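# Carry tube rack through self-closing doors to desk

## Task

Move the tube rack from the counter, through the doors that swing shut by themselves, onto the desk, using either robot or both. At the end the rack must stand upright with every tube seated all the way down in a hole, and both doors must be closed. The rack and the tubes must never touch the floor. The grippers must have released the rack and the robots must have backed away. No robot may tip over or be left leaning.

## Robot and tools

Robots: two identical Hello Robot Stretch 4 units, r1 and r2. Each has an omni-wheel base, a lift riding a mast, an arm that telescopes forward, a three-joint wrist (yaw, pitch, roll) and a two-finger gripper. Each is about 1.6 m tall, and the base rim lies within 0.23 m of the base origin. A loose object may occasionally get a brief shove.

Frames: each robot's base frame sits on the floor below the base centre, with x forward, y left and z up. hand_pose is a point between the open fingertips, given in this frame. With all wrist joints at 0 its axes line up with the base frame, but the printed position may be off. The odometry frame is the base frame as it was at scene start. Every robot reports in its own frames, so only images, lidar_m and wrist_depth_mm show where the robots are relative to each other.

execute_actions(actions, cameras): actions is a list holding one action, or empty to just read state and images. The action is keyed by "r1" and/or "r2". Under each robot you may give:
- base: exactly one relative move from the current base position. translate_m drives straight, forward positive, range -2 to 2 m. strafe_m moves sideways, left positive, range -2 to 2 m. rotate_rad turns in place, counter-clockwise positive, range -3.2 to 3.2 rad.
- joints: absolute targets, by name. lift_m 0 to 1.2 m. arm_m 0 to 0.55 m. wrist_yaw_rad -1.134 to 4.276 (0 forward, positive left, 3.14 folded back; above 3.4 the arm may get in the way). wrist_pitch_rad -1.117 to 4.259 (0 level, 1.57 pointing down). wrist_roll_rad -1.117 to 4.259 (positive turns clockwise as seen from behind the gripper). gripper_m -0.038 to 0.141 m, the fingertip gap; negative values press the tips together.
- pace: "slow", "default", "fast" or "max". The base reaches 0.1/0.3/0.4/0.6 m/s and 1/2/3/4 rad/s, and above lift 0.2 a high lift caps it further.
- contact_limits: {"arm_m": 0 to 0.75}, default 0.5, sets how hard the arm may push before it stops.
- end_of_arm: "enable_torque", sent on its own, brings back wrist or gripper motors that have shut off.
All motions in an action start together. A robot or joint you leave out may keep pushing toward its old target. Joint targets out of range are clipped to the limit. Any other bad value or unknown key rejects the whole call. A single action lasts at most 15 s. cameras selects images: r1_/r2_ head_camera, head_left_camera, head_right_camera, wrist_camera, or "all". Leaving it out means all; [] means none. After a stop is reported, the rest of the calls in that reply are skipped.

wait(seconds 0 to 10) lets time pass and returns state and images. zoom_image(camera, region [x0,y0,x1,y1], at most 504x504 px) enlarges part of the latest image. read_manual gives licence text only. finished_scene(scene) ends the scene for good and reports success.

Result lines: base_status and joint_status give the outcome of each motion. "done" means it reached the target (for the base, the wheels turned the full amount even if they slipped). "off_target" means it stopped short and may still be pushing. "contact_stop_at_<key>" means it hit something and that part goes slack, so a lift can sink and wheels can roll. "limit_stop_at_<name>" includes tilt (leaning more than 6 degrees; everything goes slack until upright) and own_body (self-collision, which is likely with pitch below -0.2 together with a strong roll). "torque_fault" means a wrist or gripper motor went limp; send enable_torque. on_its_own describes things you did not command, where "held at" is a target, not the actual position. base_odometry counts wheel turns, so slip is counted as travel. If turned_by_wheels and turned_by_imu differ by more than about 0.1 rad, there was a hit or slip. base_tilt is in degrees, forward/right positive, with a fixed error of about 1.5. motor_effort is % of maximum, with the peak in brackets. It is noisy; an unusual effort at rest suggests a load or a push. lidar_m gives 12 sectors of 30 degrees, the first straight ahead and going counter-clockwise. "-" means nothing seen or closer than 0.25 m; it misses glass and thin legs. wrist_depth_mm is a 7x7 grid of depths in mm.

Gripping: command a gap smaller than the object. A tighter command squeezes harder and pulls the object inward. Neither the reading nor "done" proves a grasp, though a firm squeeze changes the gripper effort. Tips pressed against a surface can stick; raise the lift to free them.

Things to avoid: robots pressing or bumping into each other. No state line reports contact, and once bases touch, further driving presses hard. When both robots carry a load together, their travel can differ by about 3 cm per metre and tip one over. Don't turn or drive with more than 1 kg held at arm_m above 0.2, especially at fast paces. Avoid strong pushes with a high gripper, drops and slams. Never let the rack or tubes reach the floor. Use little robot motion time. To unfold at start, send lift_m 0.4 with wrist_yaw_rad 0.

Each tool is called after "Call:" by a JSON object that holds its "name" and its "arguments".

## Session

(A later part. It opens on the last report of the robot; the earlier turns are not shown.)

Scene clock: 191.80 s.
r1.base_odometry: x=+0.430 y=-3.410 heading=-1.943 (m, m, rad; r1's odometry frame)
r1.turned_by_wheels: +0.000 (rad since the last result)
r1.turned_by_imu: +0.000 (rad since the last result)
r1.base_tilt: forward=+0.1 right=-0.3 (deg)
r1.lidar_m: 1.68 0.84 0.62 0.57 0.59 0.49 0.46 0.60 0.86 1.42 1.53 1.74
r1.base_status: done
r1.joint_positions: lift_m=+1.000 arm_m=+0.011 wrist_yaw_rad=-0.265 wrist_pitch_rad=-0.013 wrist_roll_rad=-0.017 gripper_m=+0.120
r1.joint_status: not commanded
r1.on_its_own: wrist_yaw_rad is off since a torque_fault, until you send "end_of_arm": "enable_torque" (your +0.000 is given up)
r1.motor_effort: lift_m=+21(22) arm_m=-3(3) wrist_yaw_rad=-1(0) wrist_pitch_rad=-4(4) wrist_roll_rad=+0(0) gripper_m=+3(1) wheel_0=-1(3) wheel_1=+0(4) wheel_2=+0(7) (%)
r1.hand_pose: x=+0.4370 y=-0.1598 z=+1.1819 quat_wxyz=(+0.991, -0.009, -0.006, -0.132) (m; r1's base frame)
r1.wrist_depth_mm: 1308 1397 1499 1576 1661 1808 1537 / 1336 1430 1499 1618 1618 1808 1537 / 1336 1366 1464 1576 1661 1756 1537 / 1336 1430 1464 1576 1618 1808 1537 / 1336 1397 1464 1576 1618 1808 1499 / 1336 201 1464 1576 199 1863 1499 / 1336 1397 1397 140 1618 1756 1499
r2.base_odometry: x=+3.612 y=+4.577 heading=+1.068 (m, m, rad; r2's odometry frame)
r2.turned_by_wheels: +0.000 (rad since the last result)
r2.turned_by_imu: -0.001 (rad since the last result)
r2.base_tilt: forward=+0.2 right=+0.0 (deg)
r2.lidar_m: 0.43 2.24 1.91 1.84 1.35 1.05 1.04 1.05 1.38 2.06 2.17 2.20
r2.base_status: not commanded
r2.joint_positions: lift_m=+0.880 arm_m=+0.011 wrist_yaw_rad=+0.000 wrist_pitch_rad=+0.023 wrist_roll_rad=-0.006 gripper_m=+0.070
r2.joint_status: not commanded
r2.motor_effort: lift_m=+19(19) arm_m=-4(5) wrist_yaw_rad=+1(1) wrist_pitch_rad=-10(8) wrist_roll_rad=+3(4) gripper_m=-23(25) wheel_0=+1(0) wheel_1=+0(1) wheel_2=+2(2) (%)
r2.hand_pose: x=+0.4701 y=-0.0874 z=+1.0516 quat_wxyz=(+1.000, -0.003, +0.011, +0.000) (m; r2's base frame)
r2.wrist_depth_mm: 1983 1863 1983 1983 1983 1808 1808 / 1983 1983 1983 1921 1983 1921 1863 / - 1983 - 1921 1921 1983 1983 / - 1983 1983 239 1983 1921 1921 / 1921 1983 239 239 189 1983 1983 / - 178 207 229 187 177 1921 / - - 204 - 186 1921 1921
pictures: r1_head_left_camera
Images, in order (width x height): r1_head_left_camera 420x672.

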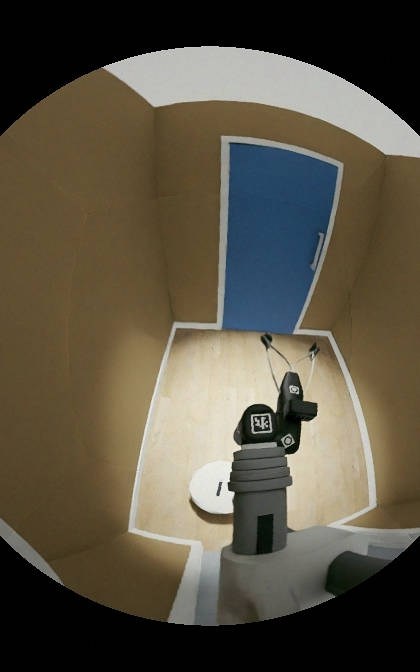

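Call:
{"name": "execute_actions", "arguments": {"actions": [{"r2":{"base":{"translate_m":0.5},"joints":{"lift_m":1.0}}}], "cameras": []}}

Call:
{"name": "execute_actions", "arguments": {"actions": [{"r2":{"base":{"rotate_rad":1.54},"pace":"slow"}}], "cameras": []}}

Call:
{"name": "execute_actions", "arguments": {"actions": [{"r2":{"base":{"translate_m":1.28}}}], "cameras": []}}

Call:
{"name": "execute_actions", "arguments": {"actions": [{"r2":{"joints":{"arm_m":0.35}}}], "cameras": ["r2_head_camera","r2_wrist_camera"]}}

Scene clock: 196.23 s.
r1.base_odometry: x=+0.430 y=-3.410 heading=-1.943 (m, m, rad; r1's odometry frame)
r1.turned_by_wheels: +0.000 (rad since the last result)
r1.turned_by_imu: -0.001 (rad since the last result)
r1.base_tilt: forward=+0.2 right=-0.3 (deg)
r1.lidar_m: 1.67 0.85 0.59 0.59 0.63 0.48 0.48 0.59 0.86 1.43 1.53 1.72
r1.base_status: not commanded
r1.joint_positions: lift_m=+1.000 arm_m=+0.011 wrist_yaw_rad=-0.265 wrist_pitch_rad=-0.013 wrist_roll_rad=-0.017 gripper_m=+0.120
r1.joint_status: not commanded
r1.on_its_own: wrist_yaw_rad is off since a torque_fault, until you send "end_of_arm": "enable_torque" (your +0.000 is given up)
r1.motor_effort: lift_m=+21(21) arm_m=-3(3) wrist_yaw_rad=-2(0) wrist_pitch_rad=-4(5) wrist_roll_rad=-1(0) gripper_m=+1(0) wheel_0=-1(1) wheel_1=+0(0) wheel_2=-1(1) (%)
r1.hand_pose: x=+0.4370 y=-0.1598 z=+1.1819 quat_wxyz=(+0.991, -0.009, -0.006, -0.132) (m; r1's base frame)
r1.wrist_depth_mm: 1308 1397 1499 1576 1661 1808 1499 / 1308 1430 1464 1576 1661 1808 1576 / 1336 1397 1499 1661 1661 1808 1537 / 1336 1430 1464 1618 1708 1808 1576 / 1366 1397 1499 1618 1661 1756 1576 / 1336 200 1499 1576 198 1863 1537 / 1366 1397 1430 140 1708 1808 1499
r2.base_odometry: x=+3.853 y=+5.015 heading=+1.068 (m, m, rad; r2's odometry frame)
r2.turned_by_wheels: +0.000 (rad since the last result)
r2.turned_by_imu: -0.005 (rad since the last result)
r2.base_tilt: forward=+0.2 right=+0.0 (deg)
r2.lidar_m: 0.45 1.70 1.87 1.82 1.91 1.52 1.53 1.53 2.07 2.08 2.17 1.70
r2.base_status: done
r2.joint_positions: lift_m=+1.000 arm_m=+0.011 wrist_yaw_rad=+0.000 wrist_pitch_rad=+0.023 wrist_roll_rad=-0.006 gripper_m=+0.070
r2.joint_status: all done
r2.motor_effort: lift_m=+21(21) arm_m=-4(4) wrist_yaw_rad=+1(0) wrist_pitch_rad=-9(9) wrist_roll_rad=+4(3) gripper_m=-24(21) wheel_0=-1(6) wheel_1=-1(4) wheel_2=+0(9) (%)
r2.hand_pose: x=+0.4701 y=-0.0874 z=+1.1715 quat_wxyz=(+1.000, -0.003, +0.011, +0.000) (m; r2's base frame)
r2.wrist_depth_mm: 1397 1430 1430 1397 1430 1464 1366 / 1464 1464 1464 1430 1464 1397 1397 / 1499 1464 1464 1430 1430 1430 1397 / 1464 1499 1464 237 1464 1464 1397 / 1464 1464 239 237 189 1464 1397 / 1499 178 207 229 186 177 1430 / 1464 1499 205 - 186 1464 1430
pictures: none
No camera images: the call's "cameras" was empty. Leave "cameras" out to get every camera's image.

Scene clock: 199.07 s.
r1.base_odometry: x=+0.430 y=-3.410 heading=-1.943 (m, m, rad; r1's odometry frame)
r1.turned_by_wheels: +0.000 (rad since the last result)
r1.turned_by_imu: -0.001 (rad since the last result)
r1.base_tilt: forward=+0.2 right=-0.2 (deg)
r1.lidar_m: 1.67 0.81 0.62 0.59 0.60 0.49 0.48 0.57 0.89 1.43 1.51 1.71
r1.base_status: not commanded
r1.joint_positions: lift_m=+1.000 arm_m=+0.011 wrist_yaw_rad=-0.265 wrist_pitch_rad=-0.013 wrist_roll_rad=-0.017 gripper_m=+0.120
r1.joint_status: not commanded
r1.on_its_own: wrist_yaw_rad is off since a torque_fault, until you send "end_of_arm": "enable_torque" (your +0.000 is given up)
r1.motor_effort: lift_m=+21(21) arm_m=-3(3) wrist_yaw_rad=+0(0) wrist_pitch_rad=-4(4) wrist_roll_rad=+0(0) gripper_m=-2(2) wheel_0=-1(1) wheel_1=+0(0) wheel_2=+0(0) (%)
r1.hand_pose: x=+0.4370 y=-0.1598 z=+1.1819 quat_wxyz=(+0.991, -0.009, -0.006, -0.132) (m; r1's base frame)
r1.wrist_depth_mm: 1336 1366 1499 1576 1708 1756 1537 / 1397 1397 1499 1537 1708 1756 1499 / 1308 1397 1499 1576 1661 1808 1576 / 1336 1366 1499 1576 1661 1756 1499 / 1308 1397 1499 1618 1708 1756 1499 / 1308 200 1430 1537 198 1808 1576 / 1308 1366 1430 139 1576 1808 1537
r2.base_odometry: x=+3.853 y=+5.015 heading=+2.608 (m, m, rad; r2's odometry frame)
r2.turned_by_wheels: +1.540 (rad since the last result)
r2.turned_by_imu: +1.571 (rad since the last result)
r2.base_tilt: forward=+0.1 right=-0.2 (deg)
r2.lidar_m: 0.44 1.89 1.49 1.51 1.53 2.06 2.07 2.17 1.71 1.64 1.71 1.88
r2.base_status: done
r2.joint_positions: lift_m=+1.000 arm_m=+0.011 wrist_yaw_rad=+0.000 wrist_pitch_rad=+0.023 wrist_roll_rad=-0.006 gripper_m=+0.070
r2.joint_status: not commanded
r2.motor_effort: lift_m=+21(21) arm_m=-4(4) wrist_yaw_rad=+0(1) wrist_pitch_rad=-10(8) wrist_roll_rad=+4(4) gripper_m=-24(21) wheel_0=-1(5) wheel_1=-1(5) wheel_2=-1(6) (%)
r2.hand_pose: x=+0.4701 y=-0.0874 z=+1.1715 quat_wxyz=(+1.000, -0.003, +0.011, +0.000) (m; r2's base frame)
r2.wrist_depth_mm: - - - - - - - / - - - - - - - / - - - - - - - / - - - 238 - - - / - - 237 239 188 - - / - 178 207 229 187 176 - / - - 206 - 185 - -
pictures: none
No camera images: the call's "cameras" was empty. Leave "cameras" out to get every camera's image.

Scene clock: 204.83 s.
r1.base_odometry: x=+0.430 y=-3.410 heading=-1.943 (m, m, rad; r1's odometry frame)
r1.turned_by_wheels: +0.000 (rad since the last result)
r1.turned_by_imu: -0.002 (rad since the last result)
r1.base_tilt: forward=+0.2 right=-0.2 (deg)
r1.lidar_m: 1.68 0.83 0.60 0.58 0.65 0.49 0.49 0.59 0.87 1.44 1.51 1.74
r1.base_status: not commanded
r1.joint_positions: lift_m=+1.000 arm_m=+0.011 wrist_yaw_rad=-0.265 wrist_pitch_rad=-0.013 wrist_roll_rad=-0.017 gripper_m=+0.120
r1.joint_status: not commanded
r1.on_its_own: wrist_yaw_rad is off since a torque_fault, until you send "end_of_arm": "enable_torque" (your +0.000 is given up)
r1.motor_effort: lift_m=+21(21) arm_m=-3(3) wrist_yaw_rad=-2(0) wrist_pitch_rad=-4(4) wrist_roll_rad=+0(0) gripper_m=+0(2) wheel_0=-1(1) wheel_1=+0(0) wheel_2=+0(0) (%)
r1.hand_pose: x=+0.4370 y=-0.1598 z=+1.1819 quat_wxyz=(+0.991, -0.009, -0.006, -0.132) (m; r1's base frame)
r1.wrist_depth_mm: 1336 1430 1499 1576 1661 1808 1499 / 1308 1430 1499 1576 1708 1808 1537 / 1308 1366 1499 1576 1661 1863 1537 / 1308 1397 1464 1618 1708 1756 1537 / 1336 1397 1464 1537 1661 1808 1537 / 1336 200 1537 1537 198 1756 1499 / 1308 1397 1464 140 1708 1808 1499
r2.base_odometry: x=+2.751 y=+5.666 heading=+2.608 (m, m, rad; r2's odometry frame)
r2.turned_by_wheels: +0.000 (rad since the last result)
r2.turned_by_imu: -0.009 (rad since the last result)
r2.base_tilt: forward=+0.2 right=-0.1 (deg)
r2.lidar_m: 0.43 0.56 0.79 1.45 1.52 2.17 3.43 2.36 1.71 1.62 1.70 0.56
r2.base_status: done
r2.joint_positions: lift_m=+1.000 arm_m=+0.011 wrist_yaw_rad=+0.000 wrist_pitch_rad=+0.023 wrist_roll_rad=-0.006 gripper_m=+0.070
r2.joint_status: not commanded
r2.motor_effort: lift_m=+21(21) arm_m=-4(4) wrist_yaw_rad=-1(1) wrist_pitch_rad=-8(10) wrist_roll_rad=+3(4) gripper_m=-20(20) wheel_0=+0(6) wheel_1=+1(5) wheel_2=+2(8) (%)
r2.hand_pose: x=+0.4701 y=-0.0874 z=+1.1715 quat_wxyz=(+1.000, -0.003, +0.011, +0.000) (m; r2's base frame)
r2.wrist_depth_mm: 1098 1138 1118 1098 1138 1118 1118 / 1118 1118 1118 1118 1118 1098 1138 / 1118 1118 1118 1160 1138 1138 1182 / 1160 1138 1138 237 1118 1138 1118 / 1138 1160 239 239 188 1160 1160 / 842 178 208 229 186 177 1138 / 569 564 204 - 186 544 544
pictures: none
No camera images: the call's "cameras" was empty. Leave "cameras" out to get every camera's image.

Scene clock: 206.97 s.
r1.base_odometry: x=+0.430 y=-3.410 heading=-1.943 (m, m, rad; r1's odometry frame)
r1.turned_by_wheels: +0.000 (rad since the last result)
r1.turned_by_imu: -0.001 (rad since the last result)
r1.base_tilt: forward=+0.2 right=-0.3 (deg)
r1.lidar_m: 1.66 0.85 0.60 0.59 0.60 0.49 0.48 0.60 0.87 1.41 1.50 1.73
r1.base_status: not commanded
r1.joint_positions: lift_m=+1.000 arm_m=+0.011 wrist_yaw_rad=-0.265 wrist_pitch_rad=-0.013 wrist_roll_rad=-0.017 gripper_m=+0.120
r1.joint_status: not commanded
r1.on_its_own: wrist_yaw_rad is off since a torque_fault, until you send "end_of_arm": "enable_torque" (your +0.000 is given up)
r1.motor_effort: lift_m=+21(21) arm_m=-3(3) wrist_yaw_rad=-1(0) wrist_pitch_rad=-5(5) wrist_roll_rad=-1(1) gripper_m=-5(2) wheel_0=-1(1) wheel_1=+0(0) wheel_2=+0(1) (%)
r1.hand_pose: x=+0.4370 y=-0.1598 z=+1.1819 quat_wxyz=(+0.991, -0.009, -0.006, -0.132) (m; r1's base frame)
r1.wrist_depth_mm: 1308 1430 1499 1576 1756 1808 1537 / 1336 1397 1576 1576 1618 1808 1576 / 1336 1430 1464 1537 1756 1808 1499 / 1336 1430 1499 1537 1618 1863 1576 / 1336 1397 1499 1576 1708 1808 1499 / 1336 200 1464 1618 199 1808 1499 / 1366 1397 1464 140 1661 1808 1499
r2.base_odometry: x=+2.751 y=+5.666 heading=+2.608 (m, m, rad; r2's odometry frame)
r2.turned_by_wheels: +0.000 (rad since the last result)
r2.turned_by_imu: -0.001 (rad since the last result)
r2.base_tilt: forward=+0.1 right=-0.3 (deg)
r2.lidar_m: 0.52 0.59 0.82 1.46 1.52 2.17 3.43 2.34 1.71 1.62 1.67 0.57
r2.base_status: not commanded
r2.joint_positions: lift_m=+1.000 arm_m=+0.349 wrist_yaw_rad=+0.000 wrist_pitch_rad=+0.022 wrist_roll_rad=-0.006 gripper_m=+0.070
r2.joint_status: all done
r2.motor_effort: lift_m=+21(20) arm_m=+4(8) wrist_yaw_rad=-2(0) wrist_pitch_rad=-8(8) wrist_roll_rad=+5(3) gripper_m=-22(21) wheel_0=+0(0) wheel_1=+2(2) wheel_2=+1(2) (%)
r2.hand_pose: x=+0.8086 y=-0.0874 z=+1.1716 quat_wxyz=(+1.000, -0.003, +0.011, +0.000) (m; r2's base frame)
r2.wrist_depth_mm: 778 778 768 788 778 778 788 / 778 768 798 778 788 798 788 / 788 809 788 778 788 788 788 / 798 788 809 238 809 788 798 / 798 788 239 239 189 798 798 / 798 178 208 229 186 176 809 / 569 564 204 - 186 539 535
pictures: r2_head_camera, r2_wrist_camera
Images, in order (width x height): r2_head_camera 420x560, r2_wrist_camera 616x392.

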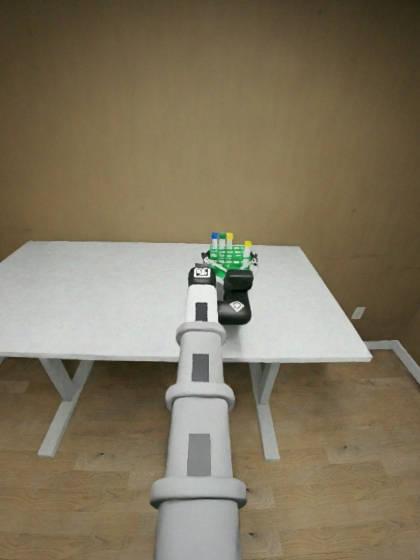

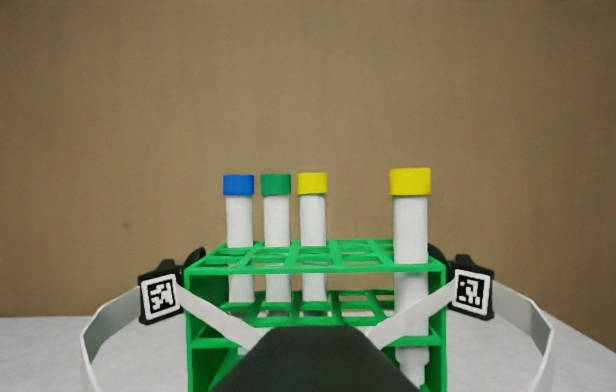

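Call:
{"name": "execute_actions", "arguments": {"actions": [{"r2":{"joints":{"lift_m":0.84},"pace":"slow"}}], "cameras": []}}

Call:
{"name": "execute_actions", "arguments": {"actions": [{"r2":{"joints":{"gripper_m":0.14}}}], "cameras": []}}

Call:
{"name": "execute_actions", "arguments": {"actions": [{"r2":{"joints":{"arm_m":0.05}}}], "cameras": ["r2_wrist_camera"]}}

Scene clock: 210.67 s.
r1.base_odometry: x=+0.430 y=-3.410 heading=-1.943 (m, m, rad; r1's odometry frame)
r1.turned_by_wheels: +0.000 (rad since the last result)
r1.turned_by_imu: -0.001 (rad since the last result)
r1.base_tilt: forward=+0.2 right=-0.3 (deg)
r1.lidar_m: 1.68 0.85 0.61 0.59 0.61 0.48 0.48 0.62 0.88 1.44 1.51 1.75
r1.base_status: not commanded
r1.joint_positions: lift_m=+1.000 arm_m=+0.011 wrist_yaw_rad=-0.265 wrist_pitch_rad=-0.013 wrist_roll_rad=-0.017 gripper_m=+0.120
r1.joint_status: not commanded
r1.on_its_own: wrist_yaw_rad is off since a torque_fault, until you send "end_of_arm": "enable_torque" (your +0.000 is given up)
r1.motor_effort: lift_m=+21(21) arm_m=-3(3) wrist_yaw_rad=+0(0) wrist_pitch_rad=-3(4) wrist_roll_rad=+0(0) gripper_m=-2(1) wheel_0=-1(1) wheel_1=+0(0) wheel_2=-1(0) (%)
r1.hand_pose: x=+0.4370 y=-0.1598 z=+1.1819 quat_wxyz=(+0.991, -0.009, -0.006, -0.132) (m; r1's base frame)
r1.wrist_depth_mm: 1336 1397 1499 1618 1661 1808 1464 / 1308 1430 1430 1618 1661 1708 1537 / 1308 1366 1464 1576 1661 1808 1499 / 1308 1430 1537 1576 1618 1756 1499 / 1336 1430 1499 1618 1708 1808 1537 / 1336 200 1499 1537 198 1808 1537 / 1336 1366 1464 140 1661 1808 1464
r2.base_odometry: x=+2.751 y=+5.666 heading=+2.608 (m, m, rad; r2's odometry frame)
r2.turned_by_wheels: +0.000 (rad since the last result)
r2.turned_by_imu: -0.002 (rad since the last result)
r2.base_tilt: forward=+0.2 right=-0.2 (deg)
r2.lidar_m: 0.54 0.56 0.77 1.46 1.51 2.17 3.43 2.37 1.71 1.62 1.68 0.57
r2.base_status: not commanded
r2.joint_positions: lift_m=+0.840 arm_m=+0.349 wrist_yaw_rad=+0.000 wrist_pitch_rad=+0.022 wrist_roll_rad=-0.006 gripper_m=+0.070
r2.joint_status: all done
r2.motor_effort: lift_m=+16(20) arm_m=+5(4) wrist_yaw_rad=-1(1) wrist_pitch_rad=-7(8) wrist_roll_rad=+4(5) gripper_m=-21(22) wheel_0=+0(0) wheel_1=+1(2) wheel_2=+1(1) (%)
r2.hand_pose: x=+0.8086 y=-0.0874 z=+1.0120 quat_wxyz=(+1.000, -0.003, +0.011, +0.000) (m; r2's base frame)
r2.wrist_depth_mm: 778 778 788 778 778 788 778 / 778 778 778 788 788 778 788 / 798 788 788 798 788 798 788 / 798 798 788 239 788 788 798 / 654 634 229 238 189 569 554 / 357 178 208 230 186 177 325 / 243 243 205 - 186 231 230
pictures: none
No camera images: the call's "cameras" was empty. Leave "cameras" out to get every camera's image.

Scene clock: 212.40 s.
r1.base_odometry: x=+0.430 y=-3.410 heading=-1.943 (m, m, rad; r1's odometry frame)
r1.turned_by_wheels: +0.000 (rad since the last result)
r1.turned_by_imu: -0.001 (rad since the last result)
r1.base_tilt: forward=+0.2 right=-0.3 (deg)
r1.lidar_m: 1.69 0.85 0.61 0.59 0.63 0.49 0.47 0.59 0.85 1.41 1.51 1.73
r1.base_status: not commanded
r1.joint_positions: lift_m=+1.000 arm_m=+0.011 wrist_yaw_rad=-0.265 wrist_pitch_rad=-0.013 wrist_roll_rad=-0.017 gripper_m=+0.120
r1.joint_status: not commanded
r1.on_its_own: wrist_yaw_rad is off since a torque_fault, until you send "end_of_arm": "enable_torque" (your +0.000 is given up)
r1.motor_effort: lift_m=+21(21) arm_m=-3(3) wrist_yaw_rad=-2(0) wrist_pitch_rad=-4(4) wrist_roll_rad=+0(0) gripper_m=+0(1) wheel_0=-1(1) wheel_1=+0(0) wheel_2=+0(1) (%)
r1.hand_pose: x=+0.4370 y=-0.1598 z=+1.1819 quat_wxyz=(+0.991, -0.009, -0.006, -0.132) (m; r1's base frame)
r1.wrist_depth_mm: 1336 1397 1537 1618 1708 1808 1537 / 1308 1366 1464 1537 1661 1756 1576 / 1336 1397 1499 1576 1661 1808 1499 / 1336 1397 1499 1576 1661 1756 1537 / 1366 1397 1464 1576 1661 1756 1537 / 1308 200 1499 1576 198 1863 1537 / 1281 1366 1464 139 1618 1756 1537
r2.base_odometry: x=+2.751 y=+5.666 heading=+2.608 (m, m, rad; r2's odometry frame)
r2.turned_by_wheels: +0.000 (rad since the last result)
r2.turned_by_imu: -0.001 (rad since the last result)
r2.base_tilt: forward=+0.3 right=+0.0 (deg)
r2.lidar_m: 0.54 0.57 0.82 1.46 1.53 2.19 3.43 2.37 1.67 1.60 1.69 0.58
r2.base_status: not commanded
r2.joint_positions: lift_m=+0.840 arm_m=+0.349 wrist_yaw_rad=+0.000 wrist_pitch_rad=+0.022 wrist_roll_rad=-0.006 gripper_m=+0.140
r2.joint_status: all done
r2.motor_effort: lift_m=+16(15) arm_m=+4(5) wrist_yaw_rad=+0(0) wrist_pitch_rad=-6(7) wrist_roll_rad=+4(4) gripper_m=+2(22) wheel_0=-1(0) wheel_1=+2(2) wheel_2=+1(2) (%)
r2.hand_pose: x=+0.8086 y=-0.0874 z=+1.0121 quat_wxyz=(+1.000, -0.003, +0.011, +0.000) (m; r2's base frame)
r2.wrist_depth_mm: 768 778 768 778 788 768 778 / 778 778 788 778 788 798 788 / 788 788 778 798 798 798 788 / 809 809 798 788 788 798 788 / 661 634 263 256 211 569 554 / 357 320 207 163 195 283 327 / 247 229 232 - 205 233 231
pictures: none
No camera images: the call's "cameras" was empty. Leave "cameras" out to get every camera's image.

Scene clock: 214.40 s.
r1.base_odometry: x=+0.430 y=-3.410 heading=-1.943 (m, m, rad; r1's odometry frame)
r1.turned_by_wheels: +0.000 (rad since the last result)
r1.turned_by_imu: -0.001 (rad since the last result)
r1.base_tilt: forward=+0.1 right=-0.2 (deg)
r1.lidar_m: 1.68 0.82 0.61 0.57 0.65 0.48 0.47 0.60 0.89 1.42 1.51 1.76
r1.base_status: not commanded
r1.joint_positions: lift_m=+1.000 arm_m=+0.011 wrist_yaw_rad=-0.265 wrist_pitch_rad=-0.013 wrist_roll_rad=-0.017 gripper_m=+0.120
r1.joint_status: not commanded
r1.on_its_own: wrist_yaw_rad is off since a torque_fault, until you send "end_of_arm": "enable_torque" (your +0.000 is given up)
r1.motor_effort: lift_m=+21(21) arm_m=-3(3) wrist_yaw_rad=+0(0) wrist_pitch_rad=-3(4) wrist_roll_rad=+0(1) gripper_m=-2(1) wheel_0=-1(1) wheel_1=+0(0) wheel_2=+0(0) (%)
r1.hand_pose: x=+0.4370 y=-0.1598 z=+1.1819 quat_wxyz=(+0.991, -0.009, -0.006, -0.132) (m; r1's base frame)
r1.wrist_depth_mm: 1336 1397 1499 1618 1708 1808 1537 / 1336 1336 1464 1576 1661 1808 1537 / 1336 1397 1499 1576 1661 1863 1537 / 1281 1430 1499 1576 1661 1808 1537 / 1308 1397 1537 1537 1708 1756 1537 / 1336 201 1464 1537 198 1808 1537 / 1366 1430 1430 139 1708 1808 1464
r2.base_odometry: x=+2.751 y=+5.666 heading=+2.608 (m, m, rad; r2's odometry frame)
r2.turned_by_wheels: +0.000 (rad since the last result)
r2.turned_by_imu: -0.001 (rad since the last result)
r2.base_tilt: forward=+0.2 right=-0.1 (deg)
r2.lidar_m: 0.54 0.58 0.80 1.44 1.50 2.18 3.43 2.35 1.69 1.60 1.70 0.57
r2.base_status: not commanded
r2.joint_positions: lift_m=+0.840 arm_m=+0.051 wrist_yaw_rad=+0.000 wrist_pitch_rad=+0.022 wrist_roll_rad=-0.006 gripper_m=+0.140
r2.joint_status: all done
r2.motor_effort: lift_m=+16(16) arm_m=-5(7) wrist_yaw_rad=+0(0) wrist_pitch_rad=-5(7) wrist_roll_rad=+4(4) gripper_m=+1(1) wheel_0=+0(0) wheel_1=+2(1) wheel_2=+1(1) (%)
r2.hand_pose: x=+0.5101 y=-0.0874 z=+1.0122 quat_wxyz=(+1.000, -0.003, +0.011, +0.000) (m; r2's base frame)
r2.wrist_depth_mm: 1078 1078 1078 1078 1078 1078 1098 / 1098 1060 1078 1060 1078 1098 1060 / 1118 1098 1118 1098 1098 1060 1060 / 1098 1138 1118 1118 1098 1118 1118 / 661 640 615 517 580 569 574 / 359 325 297 163 290 289 330 / 297 296 294 - 290 634 1160
pictures: r2_wrist_camera
Images, in order (width x height): r2_wrist_camera 616x392.

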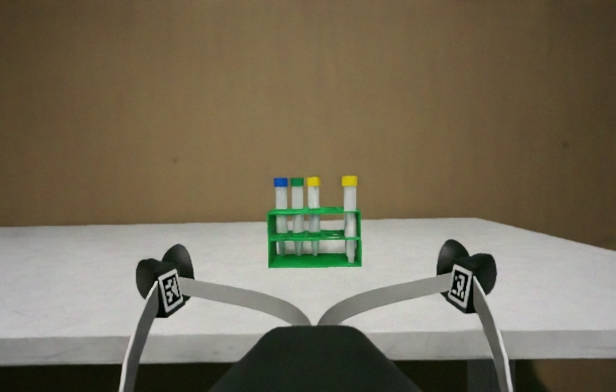

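Call:
{"name": "finished_scene", "arguments": {"scene": 2}}

The scene is finished: the task was done.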